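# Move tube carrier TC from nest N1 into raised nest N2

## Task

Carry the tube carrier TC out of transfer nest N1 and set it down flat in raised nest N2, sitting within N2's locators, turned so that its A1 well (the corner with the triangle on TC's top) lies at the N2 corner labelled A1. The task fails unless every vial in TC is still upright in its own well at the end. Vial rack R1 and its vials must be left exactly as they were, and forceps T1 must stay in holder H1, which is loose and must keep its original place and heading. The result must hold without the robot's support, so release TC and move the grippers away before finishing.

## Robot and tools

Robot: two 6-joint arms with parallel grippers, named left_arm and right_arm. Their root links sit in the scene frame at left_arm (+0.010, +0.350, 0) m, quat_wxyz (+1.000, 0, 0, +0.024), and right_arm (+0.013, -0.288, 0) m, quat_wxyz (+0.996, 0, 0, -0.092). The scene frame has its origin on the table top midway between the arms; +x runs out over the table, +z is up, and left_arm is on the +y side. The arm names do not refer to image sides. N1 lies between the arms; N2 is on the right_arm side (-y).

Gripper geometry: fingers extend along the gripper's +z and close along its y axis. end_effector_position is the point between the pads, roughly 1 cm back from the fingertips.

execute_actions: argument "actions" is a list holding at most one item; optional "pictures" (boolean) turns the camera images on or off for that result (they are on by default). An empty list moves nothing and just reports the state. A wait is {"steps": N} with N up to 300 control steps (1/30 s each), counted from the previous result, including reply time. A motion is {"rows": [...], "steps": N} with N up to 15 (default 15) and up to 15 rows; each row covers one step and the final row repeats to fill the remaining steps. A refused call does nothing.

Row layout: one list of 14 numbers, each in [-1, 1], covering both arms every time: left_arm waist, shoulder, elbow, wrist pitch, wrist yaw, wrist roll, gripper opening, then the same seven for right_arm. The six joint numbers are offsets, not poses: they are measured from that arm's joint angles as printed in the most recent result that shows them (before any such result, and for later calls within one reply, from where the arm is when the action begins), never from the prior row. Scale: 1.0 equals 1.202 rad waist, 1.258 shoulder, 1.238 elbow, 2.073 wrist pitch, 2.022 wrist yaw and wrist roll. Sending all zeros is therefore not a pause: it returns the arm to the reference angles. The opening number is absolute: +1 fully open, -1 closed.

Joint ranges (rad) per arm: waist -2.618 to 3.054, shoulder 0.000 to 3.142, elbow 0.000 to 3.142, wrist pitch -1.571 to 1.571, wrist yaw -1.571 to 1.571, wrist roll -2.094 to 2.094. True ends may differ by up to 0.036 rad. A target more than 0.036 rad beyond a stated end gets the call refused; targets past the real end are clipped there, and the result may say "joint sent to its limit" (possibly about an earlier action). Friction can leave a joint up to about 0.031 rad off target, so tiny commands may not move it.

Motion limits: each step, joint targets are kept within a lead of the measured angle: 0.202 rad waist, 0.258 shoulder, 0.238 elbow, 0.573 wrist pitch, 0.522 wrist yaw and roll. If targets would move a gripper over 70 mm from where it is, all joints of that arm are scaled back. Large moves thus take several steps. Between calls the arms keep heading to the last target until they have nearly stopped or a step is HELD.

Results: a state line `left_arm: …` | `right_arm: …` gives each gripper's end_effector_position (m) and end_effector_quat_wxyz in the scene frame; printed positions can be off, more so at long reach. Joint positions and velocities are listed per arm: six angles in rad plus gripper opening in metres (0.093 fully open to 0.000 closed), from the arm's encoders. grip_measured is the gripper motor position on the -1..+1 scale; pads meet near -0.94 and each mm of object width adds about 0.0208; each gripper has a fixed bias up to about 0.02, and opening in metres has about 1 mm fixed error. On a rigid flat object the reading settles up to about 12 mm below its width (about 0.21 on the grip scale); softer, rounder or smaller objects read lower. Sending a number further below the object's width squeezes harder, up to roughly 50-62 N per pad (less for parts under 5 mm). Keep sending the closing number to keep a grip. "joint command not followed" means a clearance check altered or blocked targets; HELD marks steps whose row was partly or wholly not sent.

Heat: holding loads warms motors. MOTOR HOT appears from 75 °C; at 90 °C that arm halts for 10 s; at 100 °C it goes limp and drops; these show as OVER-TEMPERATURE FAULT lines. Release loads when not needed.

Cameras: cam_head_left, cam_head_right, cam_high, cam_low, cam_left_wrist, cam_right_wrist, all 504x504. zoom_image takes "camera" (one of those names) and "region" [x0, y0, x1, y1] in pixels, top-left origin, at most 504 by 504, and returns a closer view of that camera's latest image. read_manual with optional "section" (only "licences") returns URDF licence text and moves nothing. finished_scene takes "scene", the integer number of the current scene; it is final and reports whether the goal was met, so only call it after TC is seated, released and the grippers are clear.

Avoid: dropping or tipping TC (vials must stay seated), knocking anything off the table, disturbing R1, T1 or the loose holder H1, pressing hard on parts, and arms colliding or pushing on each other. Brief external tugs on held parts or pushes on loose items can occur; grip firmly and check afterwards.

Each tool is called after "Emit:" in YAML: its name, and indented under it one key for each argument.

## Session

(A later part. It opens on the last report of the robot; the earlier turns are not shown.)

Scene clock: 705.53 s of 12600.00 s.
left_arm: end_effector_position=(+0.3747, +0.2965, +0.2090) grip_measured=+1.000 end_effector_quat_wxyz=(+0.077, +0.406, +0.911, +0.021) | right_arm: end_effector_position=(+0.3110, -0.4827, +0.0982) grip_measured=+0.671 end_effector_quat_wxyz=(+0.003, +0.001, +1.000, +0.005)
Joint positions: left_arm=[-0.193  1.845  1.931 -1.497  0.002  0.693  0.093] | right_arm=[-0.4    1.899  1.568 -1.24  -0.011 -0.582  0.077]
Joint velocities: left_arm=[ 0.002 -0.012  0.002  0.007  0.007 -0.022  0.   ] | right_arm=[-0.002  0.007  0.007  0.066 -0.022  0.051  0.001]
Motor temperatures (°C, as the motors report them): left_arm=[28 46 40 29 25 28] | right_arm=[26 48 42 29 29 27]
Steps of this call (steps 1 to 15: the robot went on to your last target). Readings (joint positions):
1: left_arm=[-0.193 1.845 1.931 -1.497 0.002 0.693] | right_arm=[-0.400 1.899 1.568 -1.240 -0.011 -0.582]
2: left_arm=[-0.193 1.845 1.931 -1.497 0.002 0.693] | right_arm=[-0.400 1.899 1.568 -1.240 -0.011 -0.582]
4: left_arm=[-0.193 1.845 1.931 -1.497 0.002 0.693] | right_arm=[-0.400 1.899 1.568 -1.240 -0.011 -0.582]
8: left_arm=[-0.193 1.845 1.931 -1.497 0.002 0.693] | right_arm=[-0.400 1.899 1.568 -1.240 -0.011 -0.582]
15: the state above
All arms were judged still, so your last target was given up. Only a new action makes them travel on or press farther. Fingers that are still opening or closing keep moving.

Emit:
execute_actions:
  actions:
    - {"rows": [[0,0,0,0,0,0,1, 0,0,0.012,-0.006,0,0,0.6],[0,0,0,0,0,0,1, 0,0,0.02,-0.011,0,0,0.6],[0,0,0,0,0,0,1, 0,0,0.027,-0.015,0,0,0.6],[0,0,0,0,0,0,1, 0,0,0.034,-0.0183,0,0,0.6],[0,0,0,0,0,0,1, 0,0,0.034,-0.0183,0,0,0.6],[0,0,0,0,0,0,1, 0.004,0,0.034,-0.0183,0,0,0.6],[0,0,0,0,0,0,1, 0.008,0,0.034,-0.0183,0,0,0.6],[0,0,0,0,0,0,1, 0.012,0,0.034,-0.0183,0,0,0.6],[0,0,0,0,0,0,1, 0.016,0,0.034,-0.0183,0,0,0.6],[0,0,0,0,0,0,1, 0.02,0,0.034,-0.0183,0,0,0.6],[0,0,0,0,0,0,1, 0.023,0,0.034,-0.0183,0,0,0.6],[0,0,0,0,0,0,1, 0.026,0,0.034,-0.0183,0,0,0.6],[0,0,0,0,0,0,1, 0.028,0,0.034,-0.0183,0,0,0.6],[0,0,0,0,0,0,1, 0.0295,0,0.034,-0.0183,0,0,0.6]], "steps": 15}
  pictures: false

Emit:
execute_actions:
  actions:
    - {"steps": 20}

Scene clock: 734.63 s of 12600.00 s.
left_arm: end_effector_position=(+0.3747, +0.2965, +0.2090) grip_measured=+1.000 end_effector_quat_wxyz=(+0.077, +0.406, +0.911, +0.021) | right_arm: end_effector_position=(+0.3163, -0.4749, +0.1033) grip_measured=+0.671 end_effector_quat_wxyz=(+0.003, -0.012, +1.000, +0.005)
Joint positions: left_arm=[-0.193  1.845  1.931 -1.497  0.002  0.693  0.093] | right_arm=[-0.373  1.899  1.588 -1.261 -0.011 -0.582  0.077]
Joint velocities: left_arm=[ 0.017  0.002  0.002 -0.007 -0.037 -0.081  0.   ] | right_arm=[ 0.09  -0.002 -0.002 -0.066  0.007  0.081 -0.   ]
Motor temperatures (°C, as the motors report them): left_arm=[28 46 40 29 25 28] | right_arm=[26 48 42 28 29 27]
Steps of this call (steps 1 to 90: nothing new was sent; then 25.60 s passed at rest; steps 91 to 105: all 15 steps of this action). Readings (joint positions):
91: left_arm=[-0.193 1.845 1.931 -1.497 0.002 0.693] | right_arm=[-0.400 1.899 1.568 -1.240 -0.011 -0.582]
92: left_arm=[-0.193 1.845 1.931 -1.497 0.002 0.693] | right_arm=[-0.400 1.899 1.568 -1.241 -0.011 -0.582]
94: left_arm=[-0.193 1.845 1.931 -1.497 0.002 0.693] | right_arm=[-0.400 1.899 1.575 -1.246 -0.011 -0.582]
98: left_arm=[-0.193 1.845 1.931 -1.497 0.002 0.693] | right_arm=[-0.399 1.899 1.588 -1.254 -0.011 -0.582]
105: the state above

Scene clock: 735.30 s of 12600.00 s.
left_arm: end_effector_position=(+0.3747, +0.2965, +0.2090) grip_measured=+1.000 end_effector_quat_wxyz=(+0.077, +0.406, +0.911, +0.021) | right_arm: end_effector_position=(+0.3168, -0.4734, +0.1033) grip_measured=+0.671 end_effector_quat_wxyz=(+0.002, -0.014, +1.000, +0.005)
Joint positions: left_arm=[-0.193  1.845  1.931 -1.497  0.002  0.693  0.093] | right_arm=[-0.369  1.899  1.588 -1.262 -0.011 -0.582  0.077]
Joint velocities: left_arm=[ 0.007  0.007  0.007 -0.022  0.007  0.081  0.   ] | right_arm=[-0.012 -0.002  0.012  0.007 -0.022 -0.022 -0.   ]
Motor temperatures (°C, as the motors report them): left_arm=[28 46 40 29 25 28] | right_arm=[26 48 42 28 29 27]
Steps of this call (steps 1 to 15: the robot went on to your last target; steps 16 to 20: nothing new was sent). Readings (joint positions):
1: left_arm=[-0.193 1.845 1.931 -1.497 0.002 0.693] | right_arm=[-0.371 1.899 1.588 -1.261 -0.011 -0.582]
2: left_arm=[-0.193 1.845 1.931 -1.497 0.002 0.693] | right_arm=[-0.369 1.899 1.588 -1.261 -0.011 -0.582]
4: left_arm=[-0.193 1.845 1.931 -1.497 0.002 0.693] | right_arm=[-0.369 1.899 1.588 -1.262 -0.011 -0.582]
8: left_arm=[-0.193 1.845 1.931 -1.497 0.002 0.693] | right_arm=[-0.369 1.899 1.588 -1.262 -0.011 -0.582]
20: the state above
All arms were judged still, so your last target was given up. Only a new action makes them travel on or press farther. Fingers that are still opening or closing keep moving.

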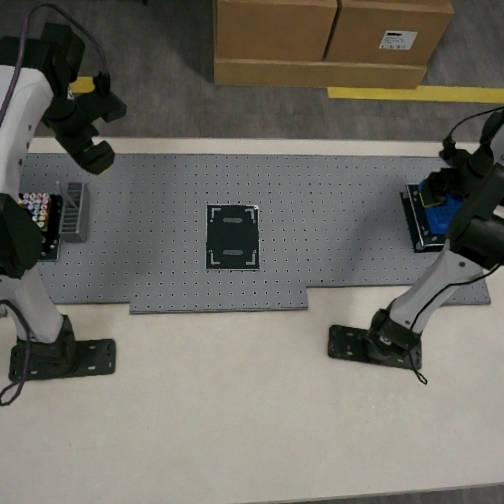

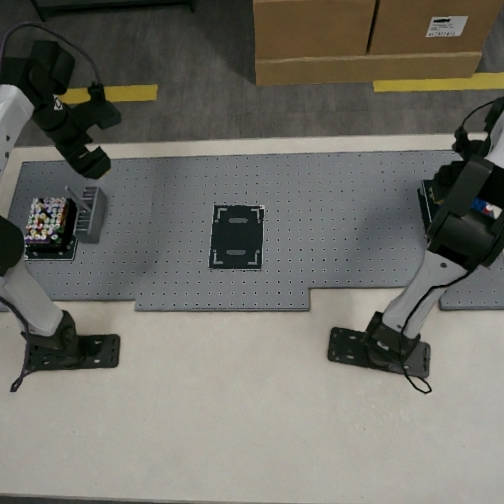

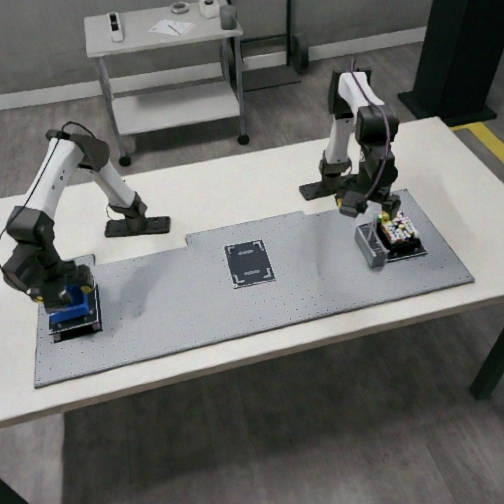

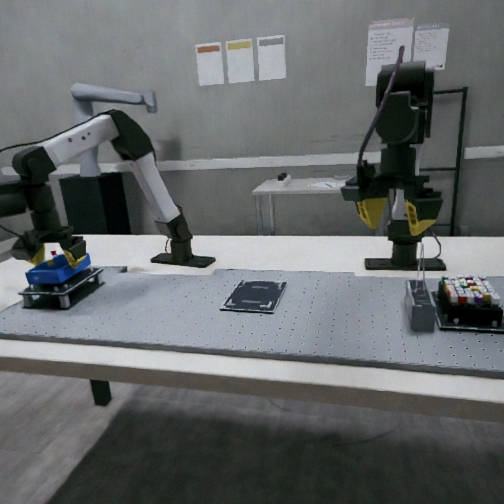

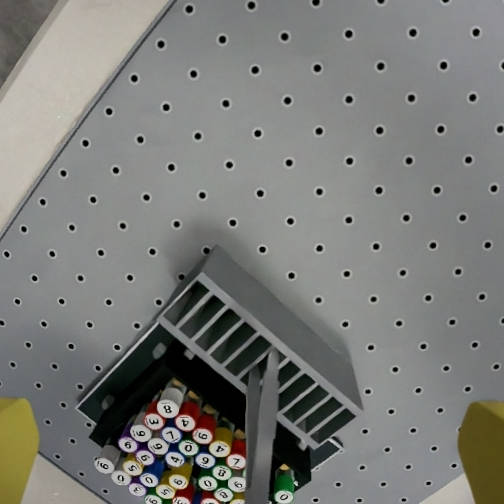

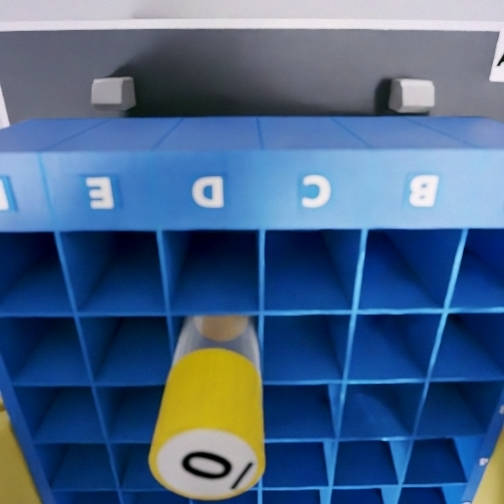

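Emit:
zoom_image:
  camera: "cam_right_wrist"
  region: [50, 40, 250, 160]

Emit:
zoom_image:
  camera: "cam_right_wrist"
  region: [300, 40, 500, 160]

Region (50, 40, 250, 160) of cam_right_wrist's 504x504 image, scaled by 2.520, with more detail than that image has; it fills the top 302 rows of this view, and the rest is white.

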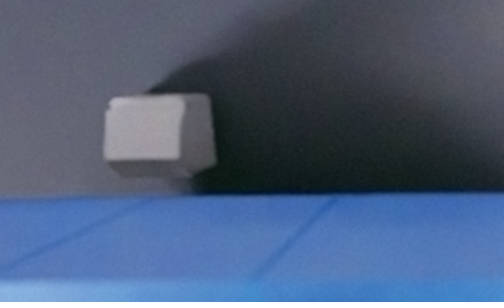

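Region (300, 40, 500, 160) of cam_right_wrist's 504x504 image, scaled by 2.520, with more detail than that image has; it fills the top 302 rows of this view, and the rest is white.

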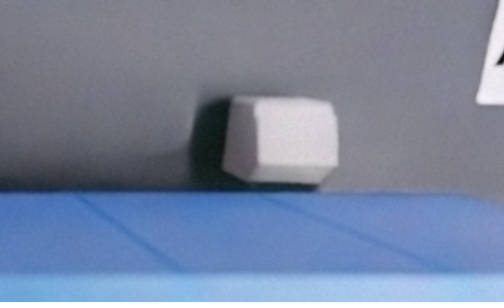

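Emit:
execute_actions:
  actions:
    - {"rows": [[0,0,0,0,0,0,1, 0,0,-0.008,0.004,0,0,0.6],[0,0,0,0,0,0,1, 0,0,-0.013,0.008,0,0,0.6],[0,0,0,0,0,0,1, 0,0,-0.017,0.011,0,0,0.6],[0,0,0,0,0,0,1, 0,0,-0.021,0.013,0,0,0.6],[0,0,0,0,0,0,1, 0,0,-0.025,0.015,0,0,0.6],[0,0,0,0,0,0,1, 0,0,-0.028,0.017,0,0,0.6],[0,0,0,0,0,0,1, 0,0,-0.031,0.019,0,0,0.6],[0,0,0,0,0,0,1, 0,0,-0.034,0.021,0,0,0.6],[0,0,0,0,0,0,1, 0,0,-0.037,0.023,0,0,0.6],[0,0,0,0,0,0,1, 0,0,-0.04,0.025,0,0,0.6],[0,0,0,0,0,0,1, 0,0,-0.042,0.026,0,0,0.6]], "steps": 15}
  pictures: false

Emit:
execute_actions:
  actions:
    - {"steps": 20}

Scene clock: 760.53 s of 12600.00 s.
left_arm: end_effector_position=(+0.3747, +0.2965, +0.2090) grip_measured=+1.000 end_effector_quat_wxyz=(+0.077, +0.406, +0.911, +0.021) | right_arm: end_effector_position=(+0.3165, -0.4733, +0.0943) grip_measured=+0.671 end_effector_quat_wxyz=(+0.003, -0.014, +1.000, +0.005)
Joint positions: left_arm=[-0.193  1.845  1.931 -1.497  0.002  0.693  0.093] | right_arm=[-0.369  1.899  1.553 -1.225 -0.011 -0.582  0.077]
Joint velocities: left_arm=[-0.007 -0.022  0.002  0.051 -0.007  0.022  0.   ] | right_arm=[-0.007 -0.002 -0.027  0.095  0.11  -0.037 -0.   ]
Motor temperatures (°C, as the motors report them): left_arm=[28 46 40 29 25 28] | right_arm=[26 50 44 28 29 27]
Steps of this call (steps 1 to 90: nothing new was sent; then 21.73 s passed at rest; steps 91 to 105: all 15 steps of this action). Readings (joint positions):
91: left_arm=[-0.193 1.845 1.931 -1.497 0.002 0.693] | right_arm=[-0.369 1.899 1.588 -1.262 -0.011 -0.582]
92: left_arm=[-0.193 1.845 1.931 -1.497 0.002 0.693] | right_arm=[-0.369 1.899 1.588 -1.262 -0.011 -0.582]
94: left_arm=[-0.193 1.845 1.931 -1.497 0.002 0.693] | right_arm=[-0.369 1.899 1.587 -1.258 -0.011 -0.582]
98: left_arm=[-0.193 1.845 1.931 -1.497 0.002 0.693] | right_arm=[-0.369 1.899 1.569 -1.244 -0.011 -0.582]
105: the state above

Scene clock: 761.20 s of 12600.00 s.
left_arm: end_effector_position=(+0.3747, +0.2965, +0.2090) grip_measured=+1.000 end_effector_quat_wxyz=(+0.077, +0.406, +0.911, +0.021) | right_arm: end_effector_position=(+0.3169, -0.4735, +0.0942) grip_measured=+0.671 end_effector_quat_wxyz=(+0.004, -0.014, +1.000, +0.004)
Joint positions: left_arm=[-0.193  1.845  1.931 -1.497  0.002  0.693  0.093] | right_arm=[-0.369  1.899  1.552 -1.222 -0.011 -0.582  0.077]
Joint velocities: left_arm=[-0.007  0.002  0.002 -0.007 -0.022  0.081  0.   ] | right_arm=[-0.007 -0.002 -0.017 -0.022  0.022 -0.051  0.001]
Motor temperatures (°C, as the motors report them): left_arm=[28 46 40 29 25 28] | right_arm=[26 50 44 28 29 27]
Steps of this call (steps 1 to 15: the robot went on to your last target; steps 16 to 20: nothing new was sent). Readings (joint positions):
1: left_arm=[-0.193 1.845 1.931 -1.497 0.002 0.693] | right_arm=[-0.369 1.899 1.553 -1.224 -0.011 -0.582]
2: left_arm=[-0.193 1.845 1.931 -1.497 0.002 0.693] | right_arm=[-0.369 1.899 1.552 -1.223 -0.011 -0.582]
4: left_arm=[-0.193 1.845 1.931 -1.497 0.002 0.693] | right_arm=[-0.369 1.899 1.552 -1.223 -0.011 -0.582]
8: left_arm=[-0.193 1.845 1.931 -1.497 0.002 0.693] | right_arm=[-0.369 1.899 1.552 -1.222 -0.011 -0.582]
20: the state above
All arms were judged still, so your last target was given up. Only a new action makes them travel on or press farther. Fingers that are still opening or closing keep moving.

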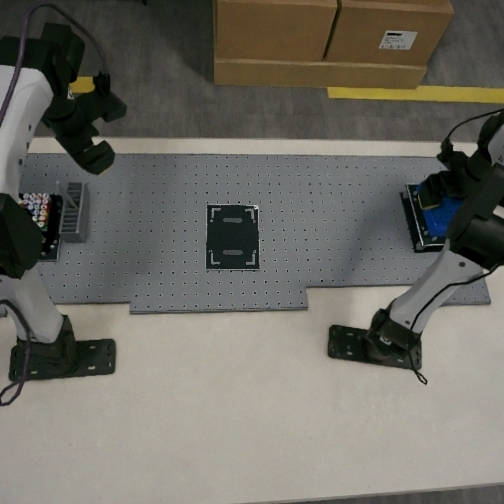

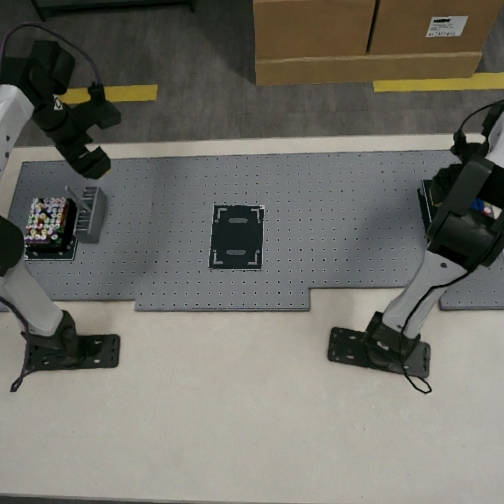

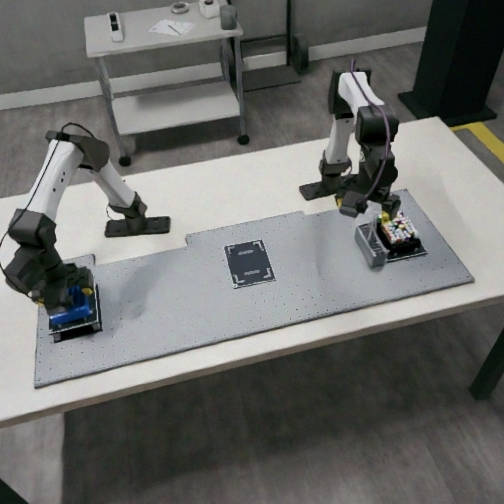

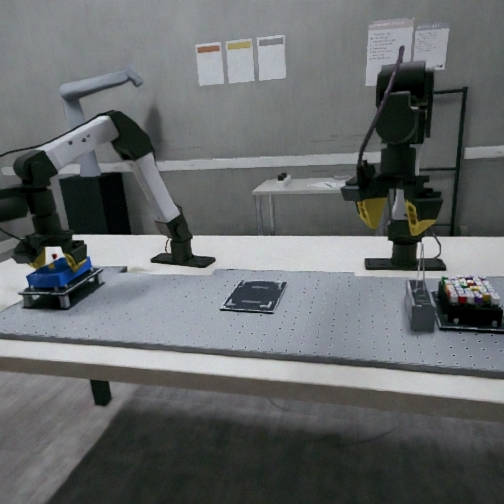

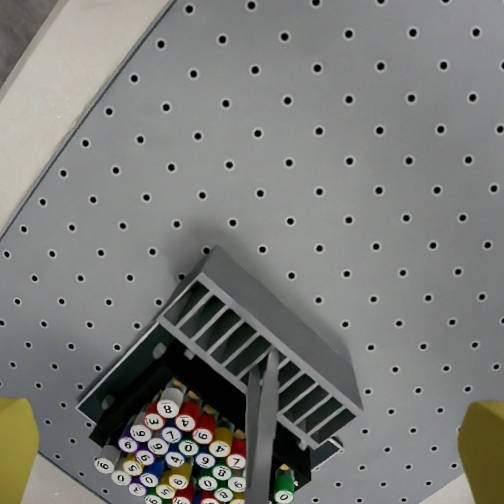

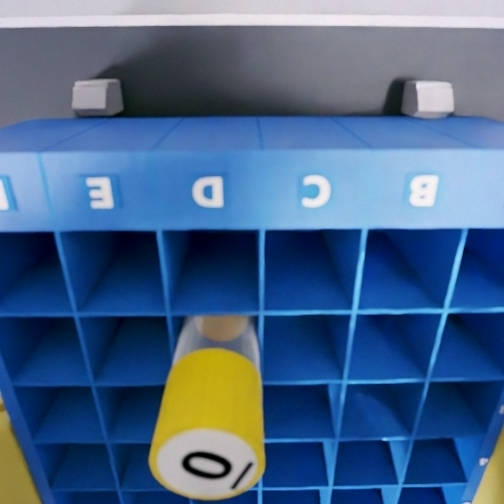

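Emit:
zoom_image:
  camera: "cam_low"
  region: [0, 230, 130, 320]

Emit:
zoom_image:
  camera: "cam_high"
  region: [20, 250, 140, 360]

Region (0, 230, 130, 320) of cam_low's 504x504 image, scaled by 3.877, with more detail than that image has; it fills the top 349 rows of this view, and the rest is white.

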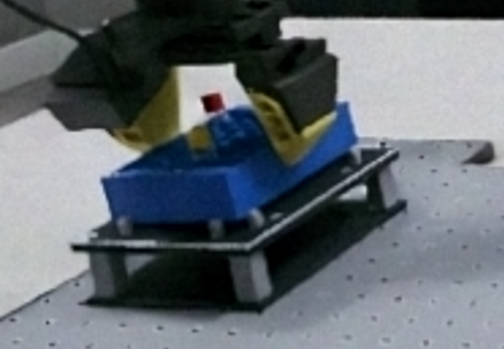

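Region (20, 250, 140, 360) of cam_high's 504x504 image, scaled by 4.200, with more detail than that image has; it fills the top 462 rows of this view, and the rest is white.

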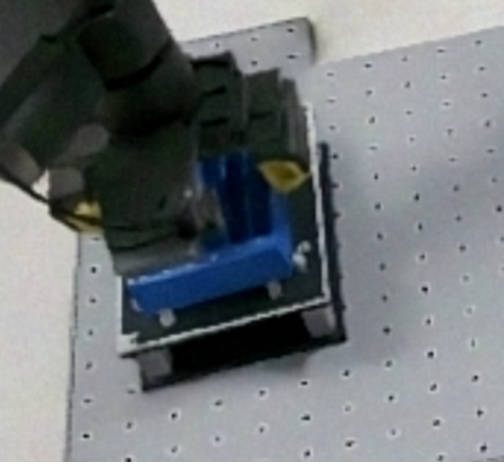

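Emit:
execute_actions:
  actions:
    - {"rows": [[0,0,0,0,0,0,1, 0,0,-0.008,0.004,0,0,0.6],[0,0,0,0,0,0,1, 0,0,-0.013,0.007,0,0,0.6],[0,0,0,0,0,0,1, 0,0,-0.016,0.009,0,0,0.6],[0,0,0,0,0,0,1, 0,0,-0.019,0.011,0,0,0.6],[0,0,0,0,0,0,1, 0,0,-0.022,0.013,0,0,0.6],[0,0,0,0,0,0,1, 0,0,-0.025,0.015,0,0,0.6],[0,0,0,0,0,0,1, 0,0,-0.027,0.016,0,0,0.6],[0,0,0,0,0,0,1, 0,0,-0.029,0.017,0,0,0.6],[0,0,0,0,0,0,1, 0,0,-0.0315,0.0185,0,0,0.6]], "steps": 15}
  pictures: false

Emit:
execute_actions:
  actions:
    - {"steps": 20}

Scene clock: 779.53 s of 12600.00 s.
left_arm: end_effector_position=(+0.3747, +0.2965, +0.2090) grip_measured=+1.000 end_effector_quat_wxyz=(+0.077, +0.406, +0.911, +0.021) | right_arm: end_effector_position=(+0.3167, -0.4736, +0.0888) grip_measured=+0.671 end_effector_quat_wxyz=(+0.004, -0.013, +1.000, +0.003)
Joint positions: left_arm=[-0.193  1.845  1.931 -1.497  0.002  0.693  0.093] | right_arm=[-0.369  1.899  1.531 -1.199 -0.01  -0.58   0.077]
Joint velocities: left_arm=[ 0.002  0.012  0.007 -0.007 -0.007  0.066  0.   ] | right_arm=[-0.002  0.002 -0.007 -0.022 -0.037 -0.081  0.001]
Motor temperatures (°C, as the motors report them): left_arm=[28 47 40 29 25 28] | right_arm=[26 50 43 28 29 27]
Steps of this call (steps 1 to 90: nothing new was sent; then 14.83 s passed at rest; steps 91 to 105: all 15 steps of this action). Readings (joint positions):
91: left_arm=[-0.193 1.845 1.931 -1.497 0.002 0.693] | right_arm=[-0.369 1.899 1.552 -1.222 -0.011 -0.582]
92: left_arm=[-0.193 1.845 1.931 -1.497 0.002 0.693] | right_arm=[-0.369 1.899 1.552 -1.222 -0.011 -0.582]
94: left_arm=[-0.193 1.845 1.931 -1.497 0.002 0.693] | right_arm=[-0.369 1.899 1.552 -1.222 -0.011 -0.582]
98: left_arm=[-0.193 1.845 1.931 -1.497 0.002 0.693] | right_arm=[-0.369 1.899 1.540 -1.209 -0.011 -0.581]
105: the state above

Scene clock: 780.20 s of 12600.00 s.
left_arm: end_effector_position=(+0.3747, +0.2965, +0.2090) grip_measured=+1.000 end_effector_quat_wxyz=(+0.077, +0.406, +0.911, +0.021) | right_arm: end_effector_position=(+0.3167, -0.4736, +0.0888) grip_measured=+0.671 end_effector_quat_wxyz=(+0.004, -0.013, +1.000, +0.003)
Joint positions: left_arm=[-0.193  1.845  1.931 -1.497  0.002  0.693  0.093] | right_arm=[-0.369  1.899  1.531 -1.199 -0.01  -0.58   0.077]
Joint velocities: left_arm=[-0.027  0.012  0.002 -0.066 -0.037  0.007  0.   ] | right_arm=[-0.002 -0.017  0.017  0.022 -0.007  0.007 -0.   ]
Motor temperatures (°C, as the motors report them): left_arm=[28 47 40 29 25 28] | right_arm=[26 50 43 28 29 27]
Steps of this call (steps 1 to 15: the robot went on to your last target; steps 16 to 20: nothing new was sent). Readings (joint positions):
1: left_arm=[-0.193 1.845 1.931 -1.497 0.002 0.693] | right_arm=[-0.369 1.899 1.531 -1.199 -0.010 -0.580]
2: left_arm=[-0.193 1.845 1.931 -1.497 0.002 0.693] | right_arm=[-0.369 1.899 1.531 -1.199 -0.010 -0.580]
4: left_arm=[-0.193 1.845 1.931 -1.497 0.002 0.693] | right_arm=[-0.369 1.899 1.531 -1.199 -0.010 -0.580]
8: left_arm=[-0.193 1.845 1.931 -1.497 0.002 0.693] | right_arm=[-0.369 1.899 1.531 -1.199 -0.010 -0.580]
20: the state above
All arms were judged still, so your last target was given up. Only a new action makes them travel on or press farther. Fingers that are still opening or closing keep moving.

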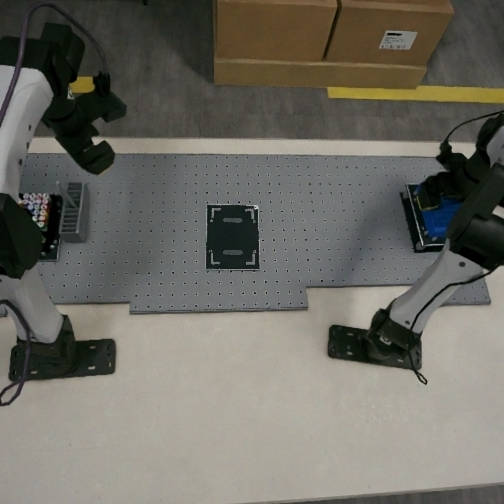

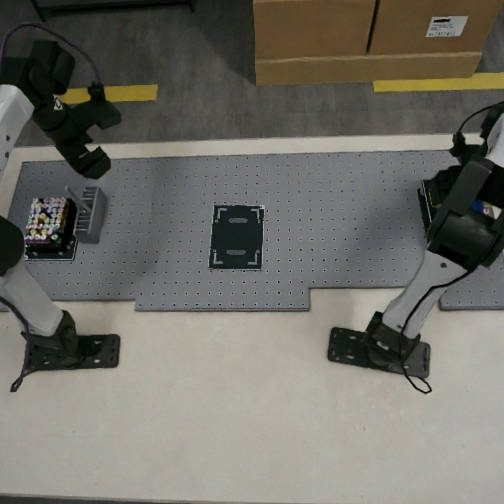

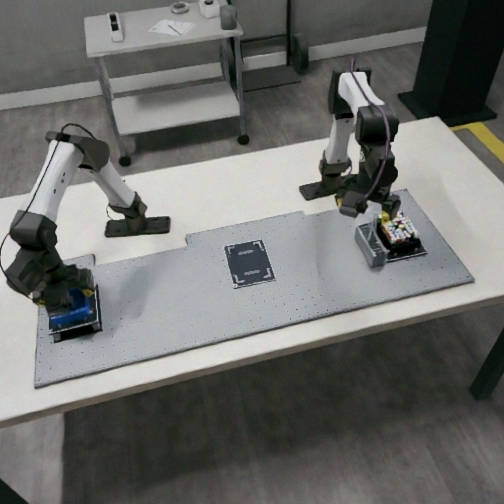

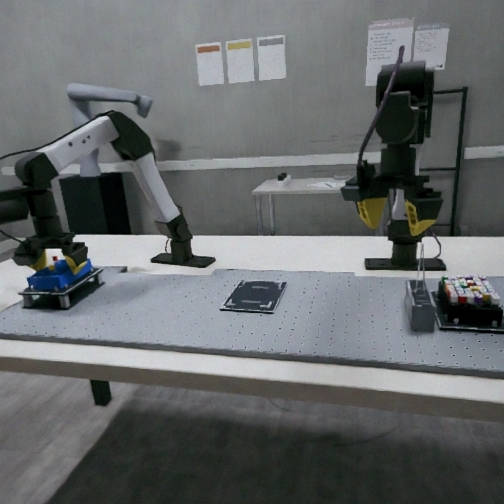

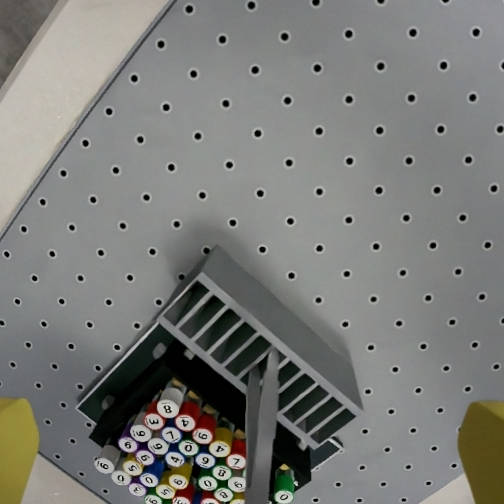

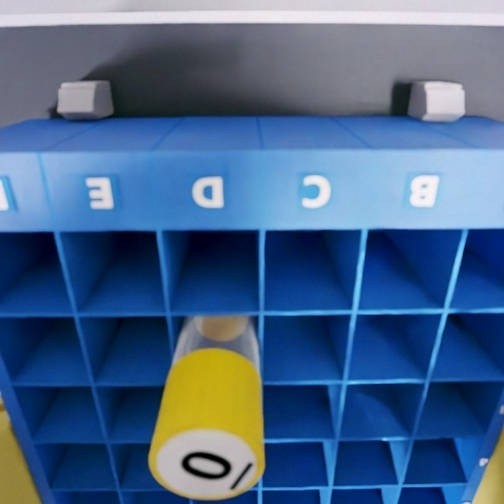

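Emit:
zoom_image:
  camera: "cam_low"
  region: [0, 240, 120, 320]

Emit:
zoom_image:
  camera: "cam_high"
  region: [20, 260, 130, 360]

Region (0, 240, 120, 320) of cam_low's 504x504 image, scaled by 4.200, with more detail than that image has.

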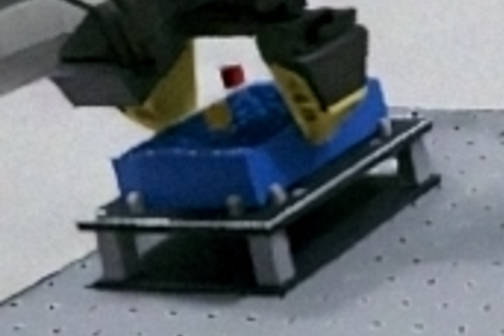

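Region (20, 260, 130, 360) of cam_high's 504x504 image, scaled by 4.582, with more detail than that image has; it fills the top 458 rows of this view, and the rest is white.

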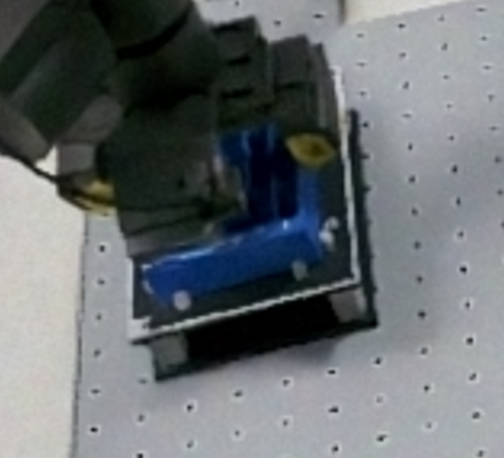

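Emit:
execute_actions:
  actions:
    - {"rows": [[0,0,0,0,0,0,1, 0,0,-0.008,0.004,0,0,0.6],[0,0,0,0,0,0,1, 0,0,-0.012,0.007,0,0,0.6],[0,0,0,0,0,0,1, 0,0,-0.015,0.008,0,0,0.6],[0,0,0,0,0,0,1, 0,0,-0.017,0.009,0,0,0.6],[0,0,0,0,0,0,1, 0,0,-0.019,0.01,0,0,0.6],[0,0,0,0,0,0,1, 0,0,-0.021,0.011,0,0,0.6],[0,0,0,0,0,0,1, 0,0,-0.023,0.012,0,0,0.6]], "steps": 15}
  pictures: false

Emit:
execute_actions:
  actions:
    - {"steps": 15}

Scene clock: 797.37 s of 12600.00 s.
left_arm: end_effector_position=(+0.3747, +0.2965, +0.2090) grip_measured=+1.000 end_effector_quat_wxyz=(+0.077, +0.406, +0.911, +0.021) | right_arm: end_effector_position=(+0.3167, -0.4736, +0.0881) grip_measured=+0.671 end_effector_quat_wxyz=(+0.005, -0.013, +1.000, +0.003)
Joint positions: left_arm=[-0.193  1.845  1.931 -1.497  0.002  0.693  0.093] | right_arm=[-0.369  1.899  1.528 -1.196 -0.01  -0.579  0.077]
Joint velocities: left_arm=[ 0.002 -0.012  0.002 -0.037 -0.037  0.022  0.   ] | right_arm=[-0.017  0.007 -0.022 -0.022 -0.037  0.007 -0.001]
Motor temperatures (°C, as the motors report them): left_arm=[28 47 40 29 25 28] | right_arm=[26 50 42 28 29 27]
Steps of this call (steps 1 to 90: nothing new was sent; then 13.67 s passed at rest; steps 91 to 105: all 15 steps of this action). Readings (joint positions):
91: left_arm=[-0.193 1.845 1.931 -1.497 0.002 0.693] | right_arm=[-0.369 1.899 1.531 -1.199 -0.010 -0.580]
92: left_arm=[-0.193 1.845 1.931 -1.497 0.002 0.693] | right_arm=[-0.369 1.899 1.531 -1.199 -0.010 -0.579]
94: left_arm=[-0.193 1.845 1.931 -1.497 0.002 0.693] | right_arm=[-0.369 1.899 1.531 -1.198 -0.010 -0.579]
98: left_arm=[-0.193 1.845 1.931 -1.497 0.002 0.693] | right_arm=[-0.369 1.899 1.528 -1.196 -0.010 -0.579]
105: the state above

Scene clock: 797.87 s of 12600.00 s.
left_arm: end_effector_position=(+0.3747, +0.2965, +0.2090) grip_measured=+1.000 end_effector_quat_wxyz=(+0.077, +0.406, +0.911, +0.021) | right_arm: end_effector_position=(+0.3167, -0.4736, +0.0881) grip_measured=+0.671 end_effector_quat_wxyz=(+0.005, -0.013, +1.000, +0.003)
Joint positions: left_arm=[-0.193  1.845  1.931 -1.497  0.002  0.693  0.093] | right_arm=[-0.369  1.899  1.528 -1.196 -0.01  -0.579  0.077]
Joint velocities: left_arm=[-0.012 -0.007 -0.012 -0.022 -0.037  0.051  0.   ] | right_arm=[ 0.002 -0.017  0.002 -0.007  0.022  0.081 -0.   ]
Motor temperatures (°C, as the motors report them): left_arm=[28 47 40 29 25 28] | right_arm=[26 50 42 29 29 27]
Steps of this call (steps 1 to 15: the robot went on to your last target). Readings (joint positions):
1: left_arm=[-0.193 1.845 1.931 -1.497 0.002 0.693] | right_arm=[-0.369 1.899 1.528 -1.196 -0.010 -0.579]
2: left_arm=[-0.193 1.845 1.931 -1.497 0.002 0.693] | right_arm=[-0.369 1.899 1.528 -1.196 -0.010 -0.579]
4: left_arm=[-0.193 1.845 1.931 -1.497 0.002 0.693] | right_arm=[-0.369 1.899 1.528 -1.196 -0.010 -0.579]
8: left_arm=[-0.193 1.845 1.931 -1.497 0.002 0.693] | right_arm=[-0.369 1.899 1.528 -1.196 -0.010 -0.579]
15: the state above
All arms were judged still, so your last target was given up. Only a new action makes them travel on or press farther. Fingers that are still opening or closing keep moving.

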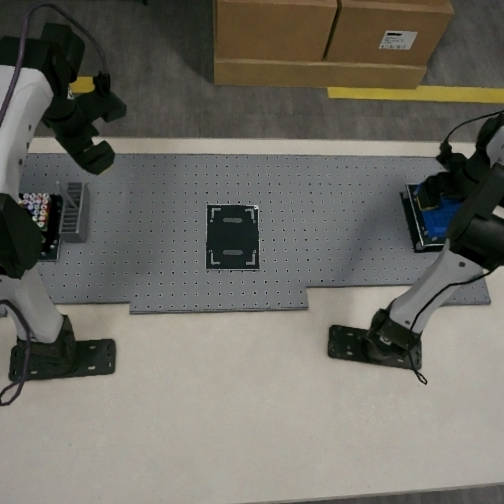

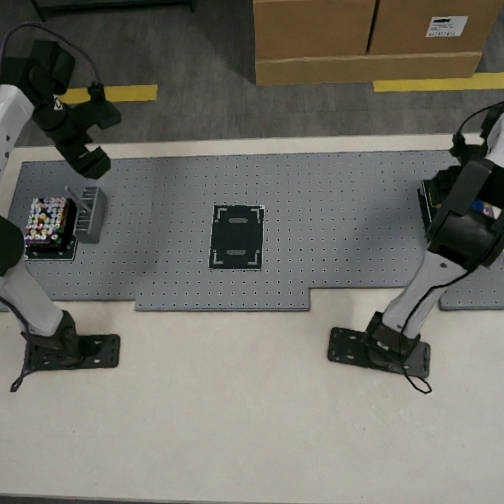

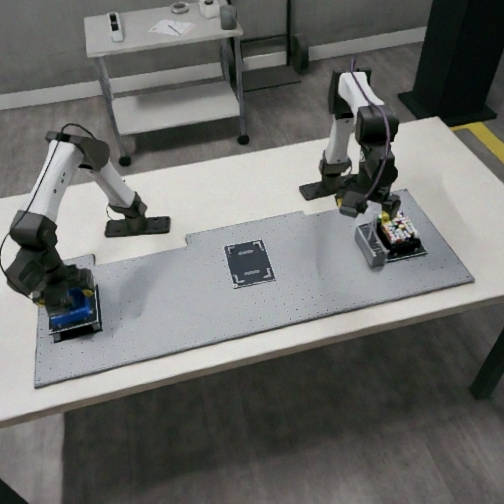

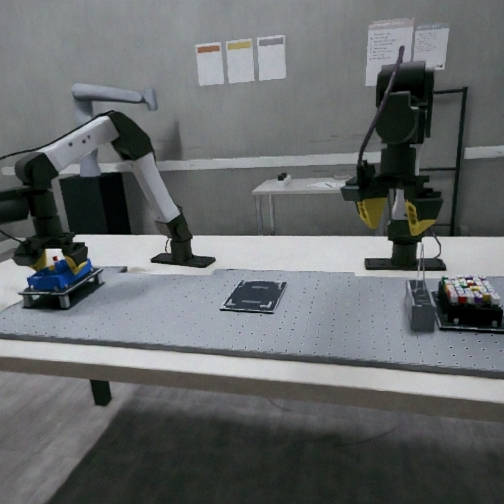

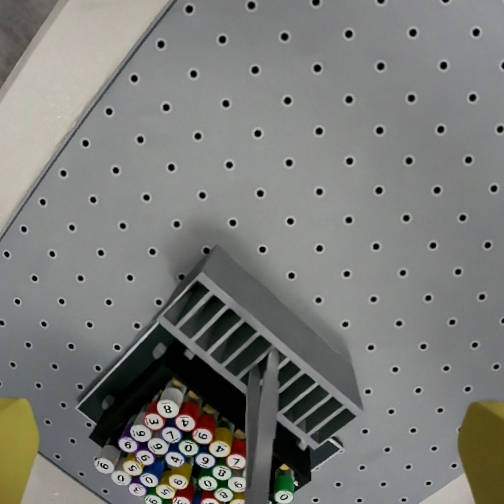

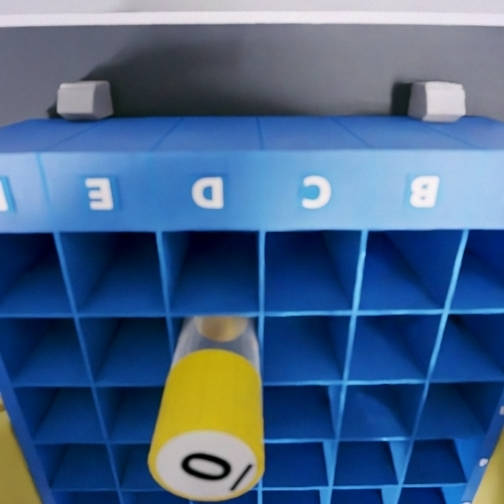

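Emit:
execute_actions:
  actions:
    - {"rows": [[0,0,0,0,0,0,1, 0,0,0,0,0,0,0.66],[0,0,0,0,0,0,1, 0,0,0,0,0,0,0.7],[0,0,0,0,0,0,1, 0,0,0,0,0,0,0.74],[0,0,0,0,0,0,1, 0,0,0,0,0,0,0.78],[0,0,0,0,0,0,1, 0,0,0,0,0,0,0.82],[0,0,0,0,0,0,1, 0,0,0,0,0,0,0.86],[0,0,0,0,0,0,1, 0,0,0,0,0,0,0.9],[0,0,0,0,0,0,1, 0,0,0,0,0,0,0.94],[0,0,0,0,0,0,1, 0,0,0,0,0,0,0.97],[0,0,0,0,0,0,1, 0,0,0,0,0,0,1]], "steps": 15}
  pictures: false

Emit:
execute_actions:
  actions:
    - {"steps": 10}

Scene clock: 806.83 s of 12600.00 s.
left_arm: end_effector_position=(+0.3747, +0.2965, +0.2090) grip_measured=+1.000 end_effector_quat_wxyz=(+0.077, +0.406, +0.911, +0.021) | right_arm: end_effector_position=(+0.3167, -0.4736, +0.0881) grip_measured=+0.987 end_effector_quat_wxyz=(+0.005, -0.012, +1.000, +0.003)
Joint positions: left_arm=[-0.193  1.845  1.931 -1.497  0.002  0.693  0.093] | right_arm=[-0.369  1.899  1.528 -1.196 -0.01  -0.578  0.093]
Joint velocities: left_arm=[-0.002 -0.002 -0.007  0.051 -0.051  0.051  0.   ] | right_arm=[-0.022  0.007  0.007 -0.022  0.037 -0.022 -0.   ]
Motor temperatures (°C, as the motors report them): left_arm=[28 47 41 29 25 28] | right_arm=[26 51 42 29 29 27]
Steps of this call (steps 1 to 90: nothing new was sent; then 5.47 s passed at rest; steps 91 to 105: all 15 steps of this action). Readings (joint positions):
91: left_arm=[-0.193 1.845 1.931 -1.497 0.002 0.693] | right_arm=[-0.369 1.899 1.528 -1.196 -0.010 -0.579]
92: left_arm=[-0.193 1.845 1.931 -1.497 0.002 0.693] | right_arm=[-0.369 1.899 1.528 -1.196 -0.010 -0.579]
94: left_arm=[-0.193 1.845 1.931 -1.497 0.002 0.693] | right_arm=[-0.369 1.899 1.528 -1.196 -0.010 -0.578]
98: left_arm=[-0.193 1.845 1.931 -1.497 0.002 0.693] | right_arm=[-0.369 1.899 1.528 -1.196 -0.010 -0.578]
105: the state above

Scene clock: 807.17 s of 12600.00 s.
left_arm: end_effector_position=(+0.3747, +0.2965, +0.2090) grip_measured=+1.000 end_effector_quat_wxyz=(+0.077, +0.406, +0.911, +0.021) | right_arm: end_effector_position=(+0.3167, -0.4736, +0.0881) grip_measured=+0.987 end_effector_quat_wxyz=(+0.005, -0.012, +1.000, +0.003)
Joint positions: left_arm=[-0.193  1.845  1.931 -1.497  0.002  0.693  0.093] | right_arm=[-0.369  1.899  1.528 -1.196 -0.01  -0.578  0.093]
Joint velocities: left_arm=[ 0.002  0.007  0.017  0.022  0.022 -0.007  0.   ] | right_arm=[ 0.022 -0.007 -0.002 -0.007 -0.051 -0.007 -0.   ]
Motor temperatures (°C, as the motors report them): left_arm=[28 47 41 29 25 28] | right_arm=[26 51 42 29 29 27]
Steps of this call (steps 1 to 10: the robot went on to your last target). Readings (joint positions):
1: left_arm=[-0.193 1.845 1.931 -1.497 0.002 0.693] | right_arm=[-0.369 1.899 1.528 -1.196 -0.010 -0.578]
2: left_arm=[-0.193 1.845 1.931 -1.497 0.002 0.693] | right_arm=[-0.369 1.899 1.528 -1.196 -0.010 -0.578]
4: left_arm=[-0.193 1.845 1.931 -1.497 0.002 0.693] | right_arm=[-0.369 1.899 1.528 -1.196 -0.010 -0.578]
8: left_arm=[-0.193 1.845 1.931 -1.497 0.002 0.693] | right_arm=[-0.369 1.899 1.528 -1.196 -0.010 -0.578]
10: the state above

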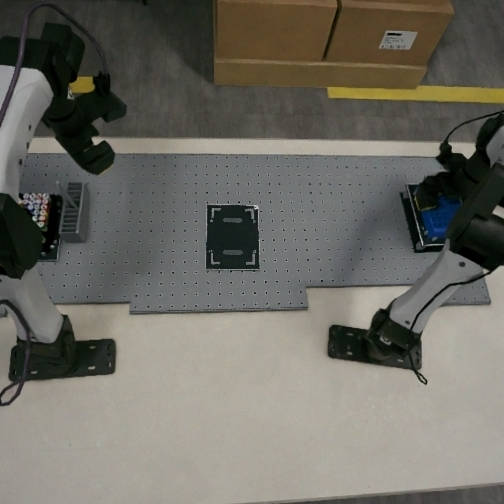

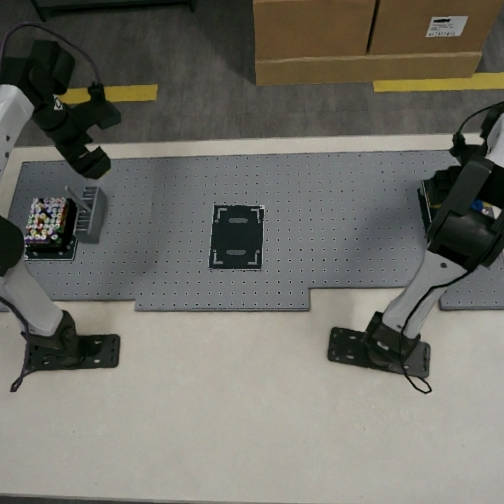

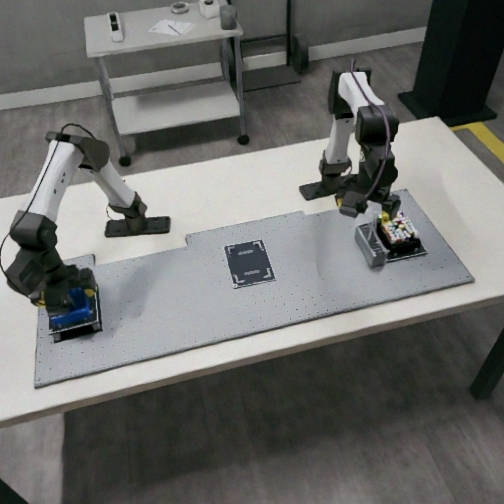

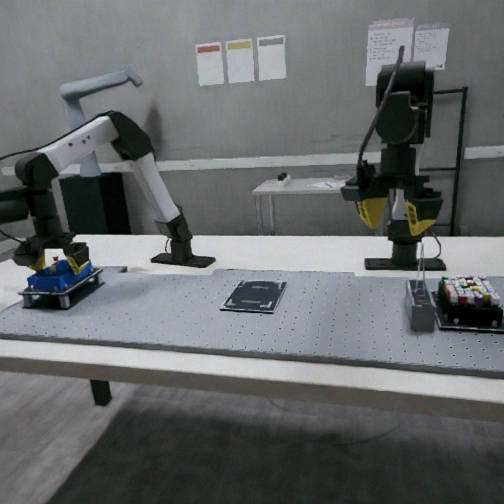

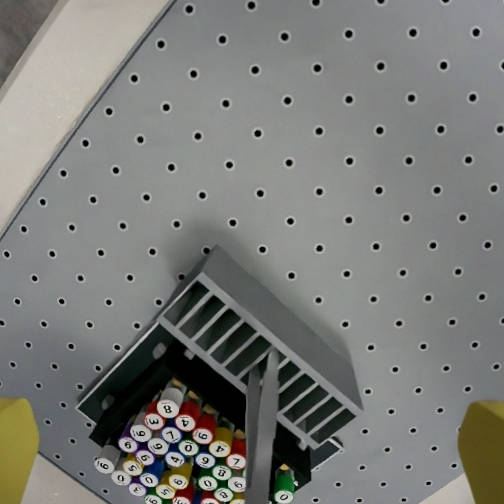

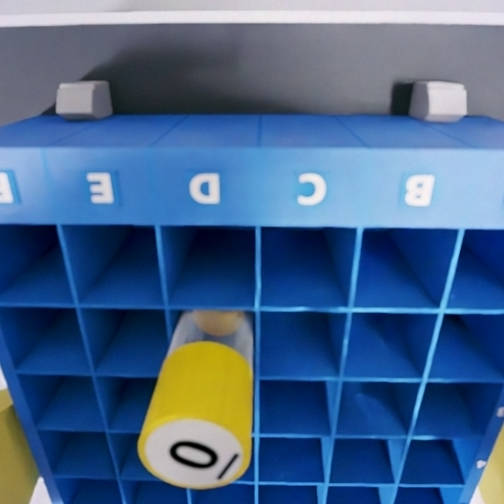

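Emit:
execute_actions:
  actions:
    - {"rows": [[0,0,0,0,0,0,1, 0,0,0.014,-0.007,0,0,1],[0,0,0,0,0,0,1, 0,0,0.026,-0.015,0,0,1],[0,0,0,0,0,0,1, 0,0,0.038,-0.023,0,0,1],[0,0,0,0,0,0,1, 0,0,0.052,-0.032,0,0,1],[0,0,0,0,0,0,1, 0,0,0.067,-0.041,0,0,1],[0,0,0,0,0,0,1, 0,0,0.082,-0.05,0,0,1],[0,0,0,0,0,0,1, 0,0,0.098,-0.06,0,0,1],[0,0,0,0,0,0,1, 0,0,0.114,-0.07,0,0,1],[0,0,0,0,0,0,1, 0,0,0.13,-0.08,0,0,1],[0,0,0,0,0,0,1, 0,0,0.146,-0.089,0,0,1],[0,0,0,0,0,0,1, 0,0,0.162,-0.098,0,0,1],[0,0,0,0,0,0,1, 0,0,0.177,-0.106,0,0,1],[0,0,0,0,0,0,1, 0,0,0.19,-0.113,0,0,1],[0,0,0,0,0,0,1, 0,0,0.2,-0.119,0,0,1],[0,0,0,0,0,0,1, 0,0,0.21,-0.1235,0,0,1]], "steps": 15}
  pictures: false

Emit:
execute_actions:
  actions:
    - {"steps": 20}

Scene clock: 822.07 s of 12600.00 s.
left_arm: end_effector_position=(+0.3747, +0.2965, +0.2090) grip_measured=+1.000 end_effector_quat_wxyz=(+0.077, +0.406, +0.911, +0.021) | right_arm: end_effector_position=(+0.3264, -0.4796, +0.1437) grip_measured=+0.987 end_effector_quat_wxyz=(+0.023, -0.013, +1.000, -0.008)
Joint positions: left_arm=[-0.193  1.845  1.931 -1.497  0.002  0.693  0.093] | right_arm=[-0.369  1.899  1.748 -1.373 -0.01  -0.578  0.093]
Joint velocities: left_arm=[-0.007  0.022 -0.002 -0.037 -0.022  0.007  0.   ] | right_arm=[-0.007 -0.012  0.442 -0.418  0.007  0.022  0.   ]
Motor temperatures (°C, as the motors report them): left_arm=[28 47 41 29 25 28] | right_arm=[26 51 42 28 29 27]
Steps of this call (steps 1 to 15: the robot went on to your last target; steps 16 to 90: nothing new was sent; then 11.40 s passed at rest; steps 91 to 105: all 15 steps of this action). Readings (joint positions):
91: left_arm=[-0.193 1.845 1.931 -1.497 0.002 0.693] | right_arm=[-0.369 1.899 1.528 -1.196 -0.010 -0.578]
92: left_arm=[-0.193 1.845 1.931 -1.497 0.002 0.693] | right_arm=[-0.369 1.899 1.530 -1.198 -0.010 -0.578]
94: left_arm=[-0.193 1.845 1.931 -1.497 0.002 0.693] | right_arm=[-0.369 1.899 1.545 -1.214 -0.010 -0.578]
98: left_arm=[-0.193 1.845 1.931 -1.497 0.002 0.693] | right_arm=[-0.369 1.899 1.615 -1.264 -0.010 -0.578]
105: the state above

Scene clock: 822.73 s of 12600.00 s.
left_arm: end_effector_position=(+0.3747, +0.2965, +0.2090) grip_measured=+1.000 end_effector_quat_wxyz=(+0.077, +0.406, +0.911, +0.021) | right_arm: end_effector_position=(+0.3177, -0.4742, +0.1493) grip_measured=+0.987 end_effector_quat_wxyz=(+0.006, -0.012, +1.000, +0.003)
Joint positions: left_arm=[-0.193  1.845  1.931 -1.497  0.002  0.693  0.093] | right_arm=[-0.369  1.899  1.771 -1.436 -0.01  -0.578  0.093]
Joint velocities: left_arm=[ 0.002 -0.012  0.007 -0.051  0.007 -0.051  0.   ] | right_arm=[-0.007 -0.022 -0.002  0.007  0.081  0.037 -0.   ]
Motor temperatures (°C, as the motors report them): left_arm=[28 47 41 29 25 28] | right_arm=[26 51 42 28 29 27]
Steps of this call (steps 1 to 20: the robot went on to your last target). Readings (joint positions):
1: left_arm=[-0.193 1.845 1.931 -1.497 0.002 0.693] | right_arm=[-0.369 1.899 1.760 -1.384 -0.010 -0.578]
2: left_arm=[-0.193 1.845 1.931 -1.497 0.002 0.693] | right_arm=[-0.369 1.899 1.767 -1.394 -0.010 -0.578]
4: left_arm=[-0.193 1.845 1.931 -1.497 0.002 0.693] | right_arm=[-0.369 1.899 1.771 -1.407 -0.010 -0.578]
8: left_arm=[-0.193 1.845 1.931 -1.497 0.002 0.693] | right_arm=[-0.369 1.899 1.771 -1.426 -0.010 -0.578]
20: the state above

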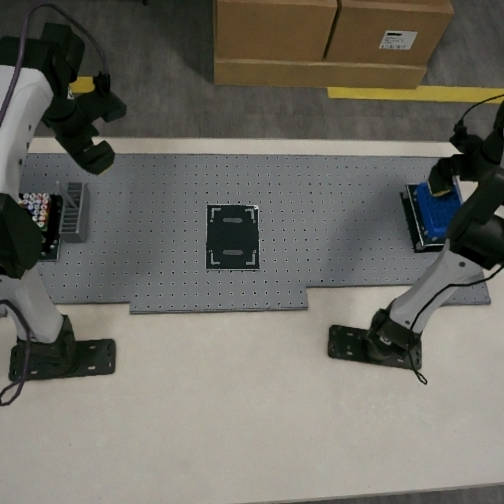

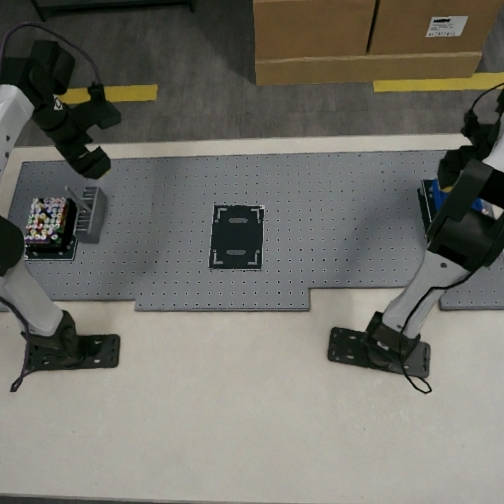

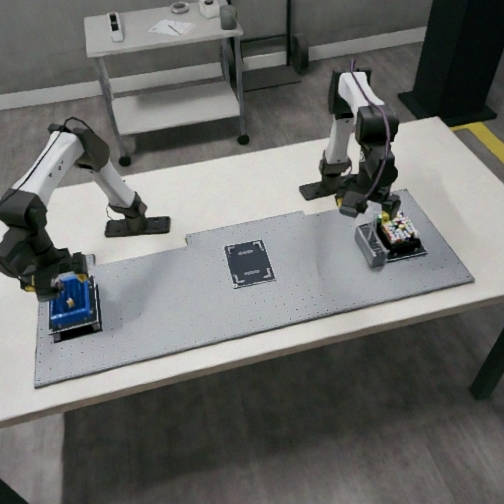

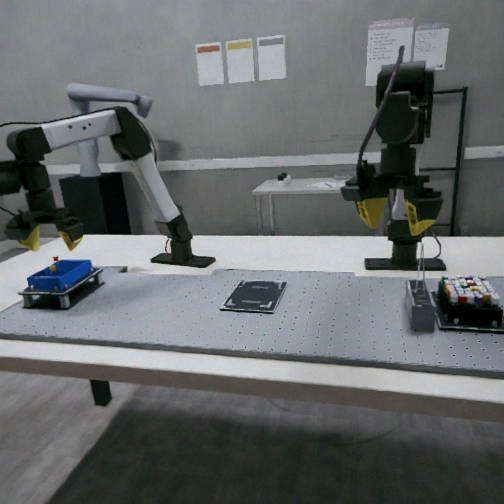

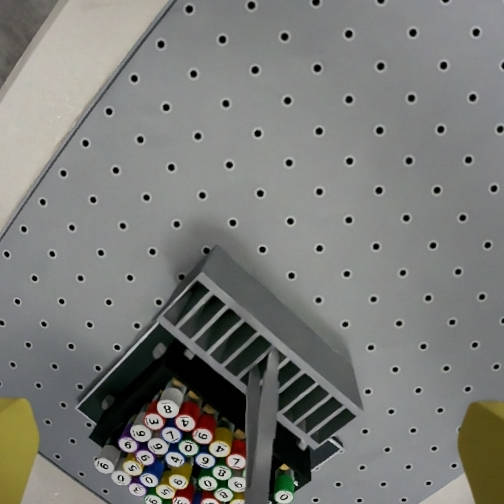

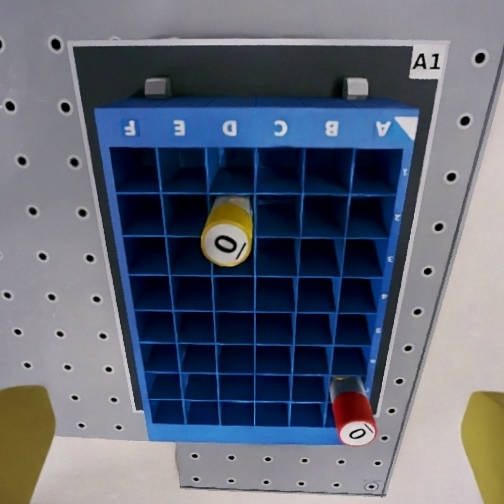

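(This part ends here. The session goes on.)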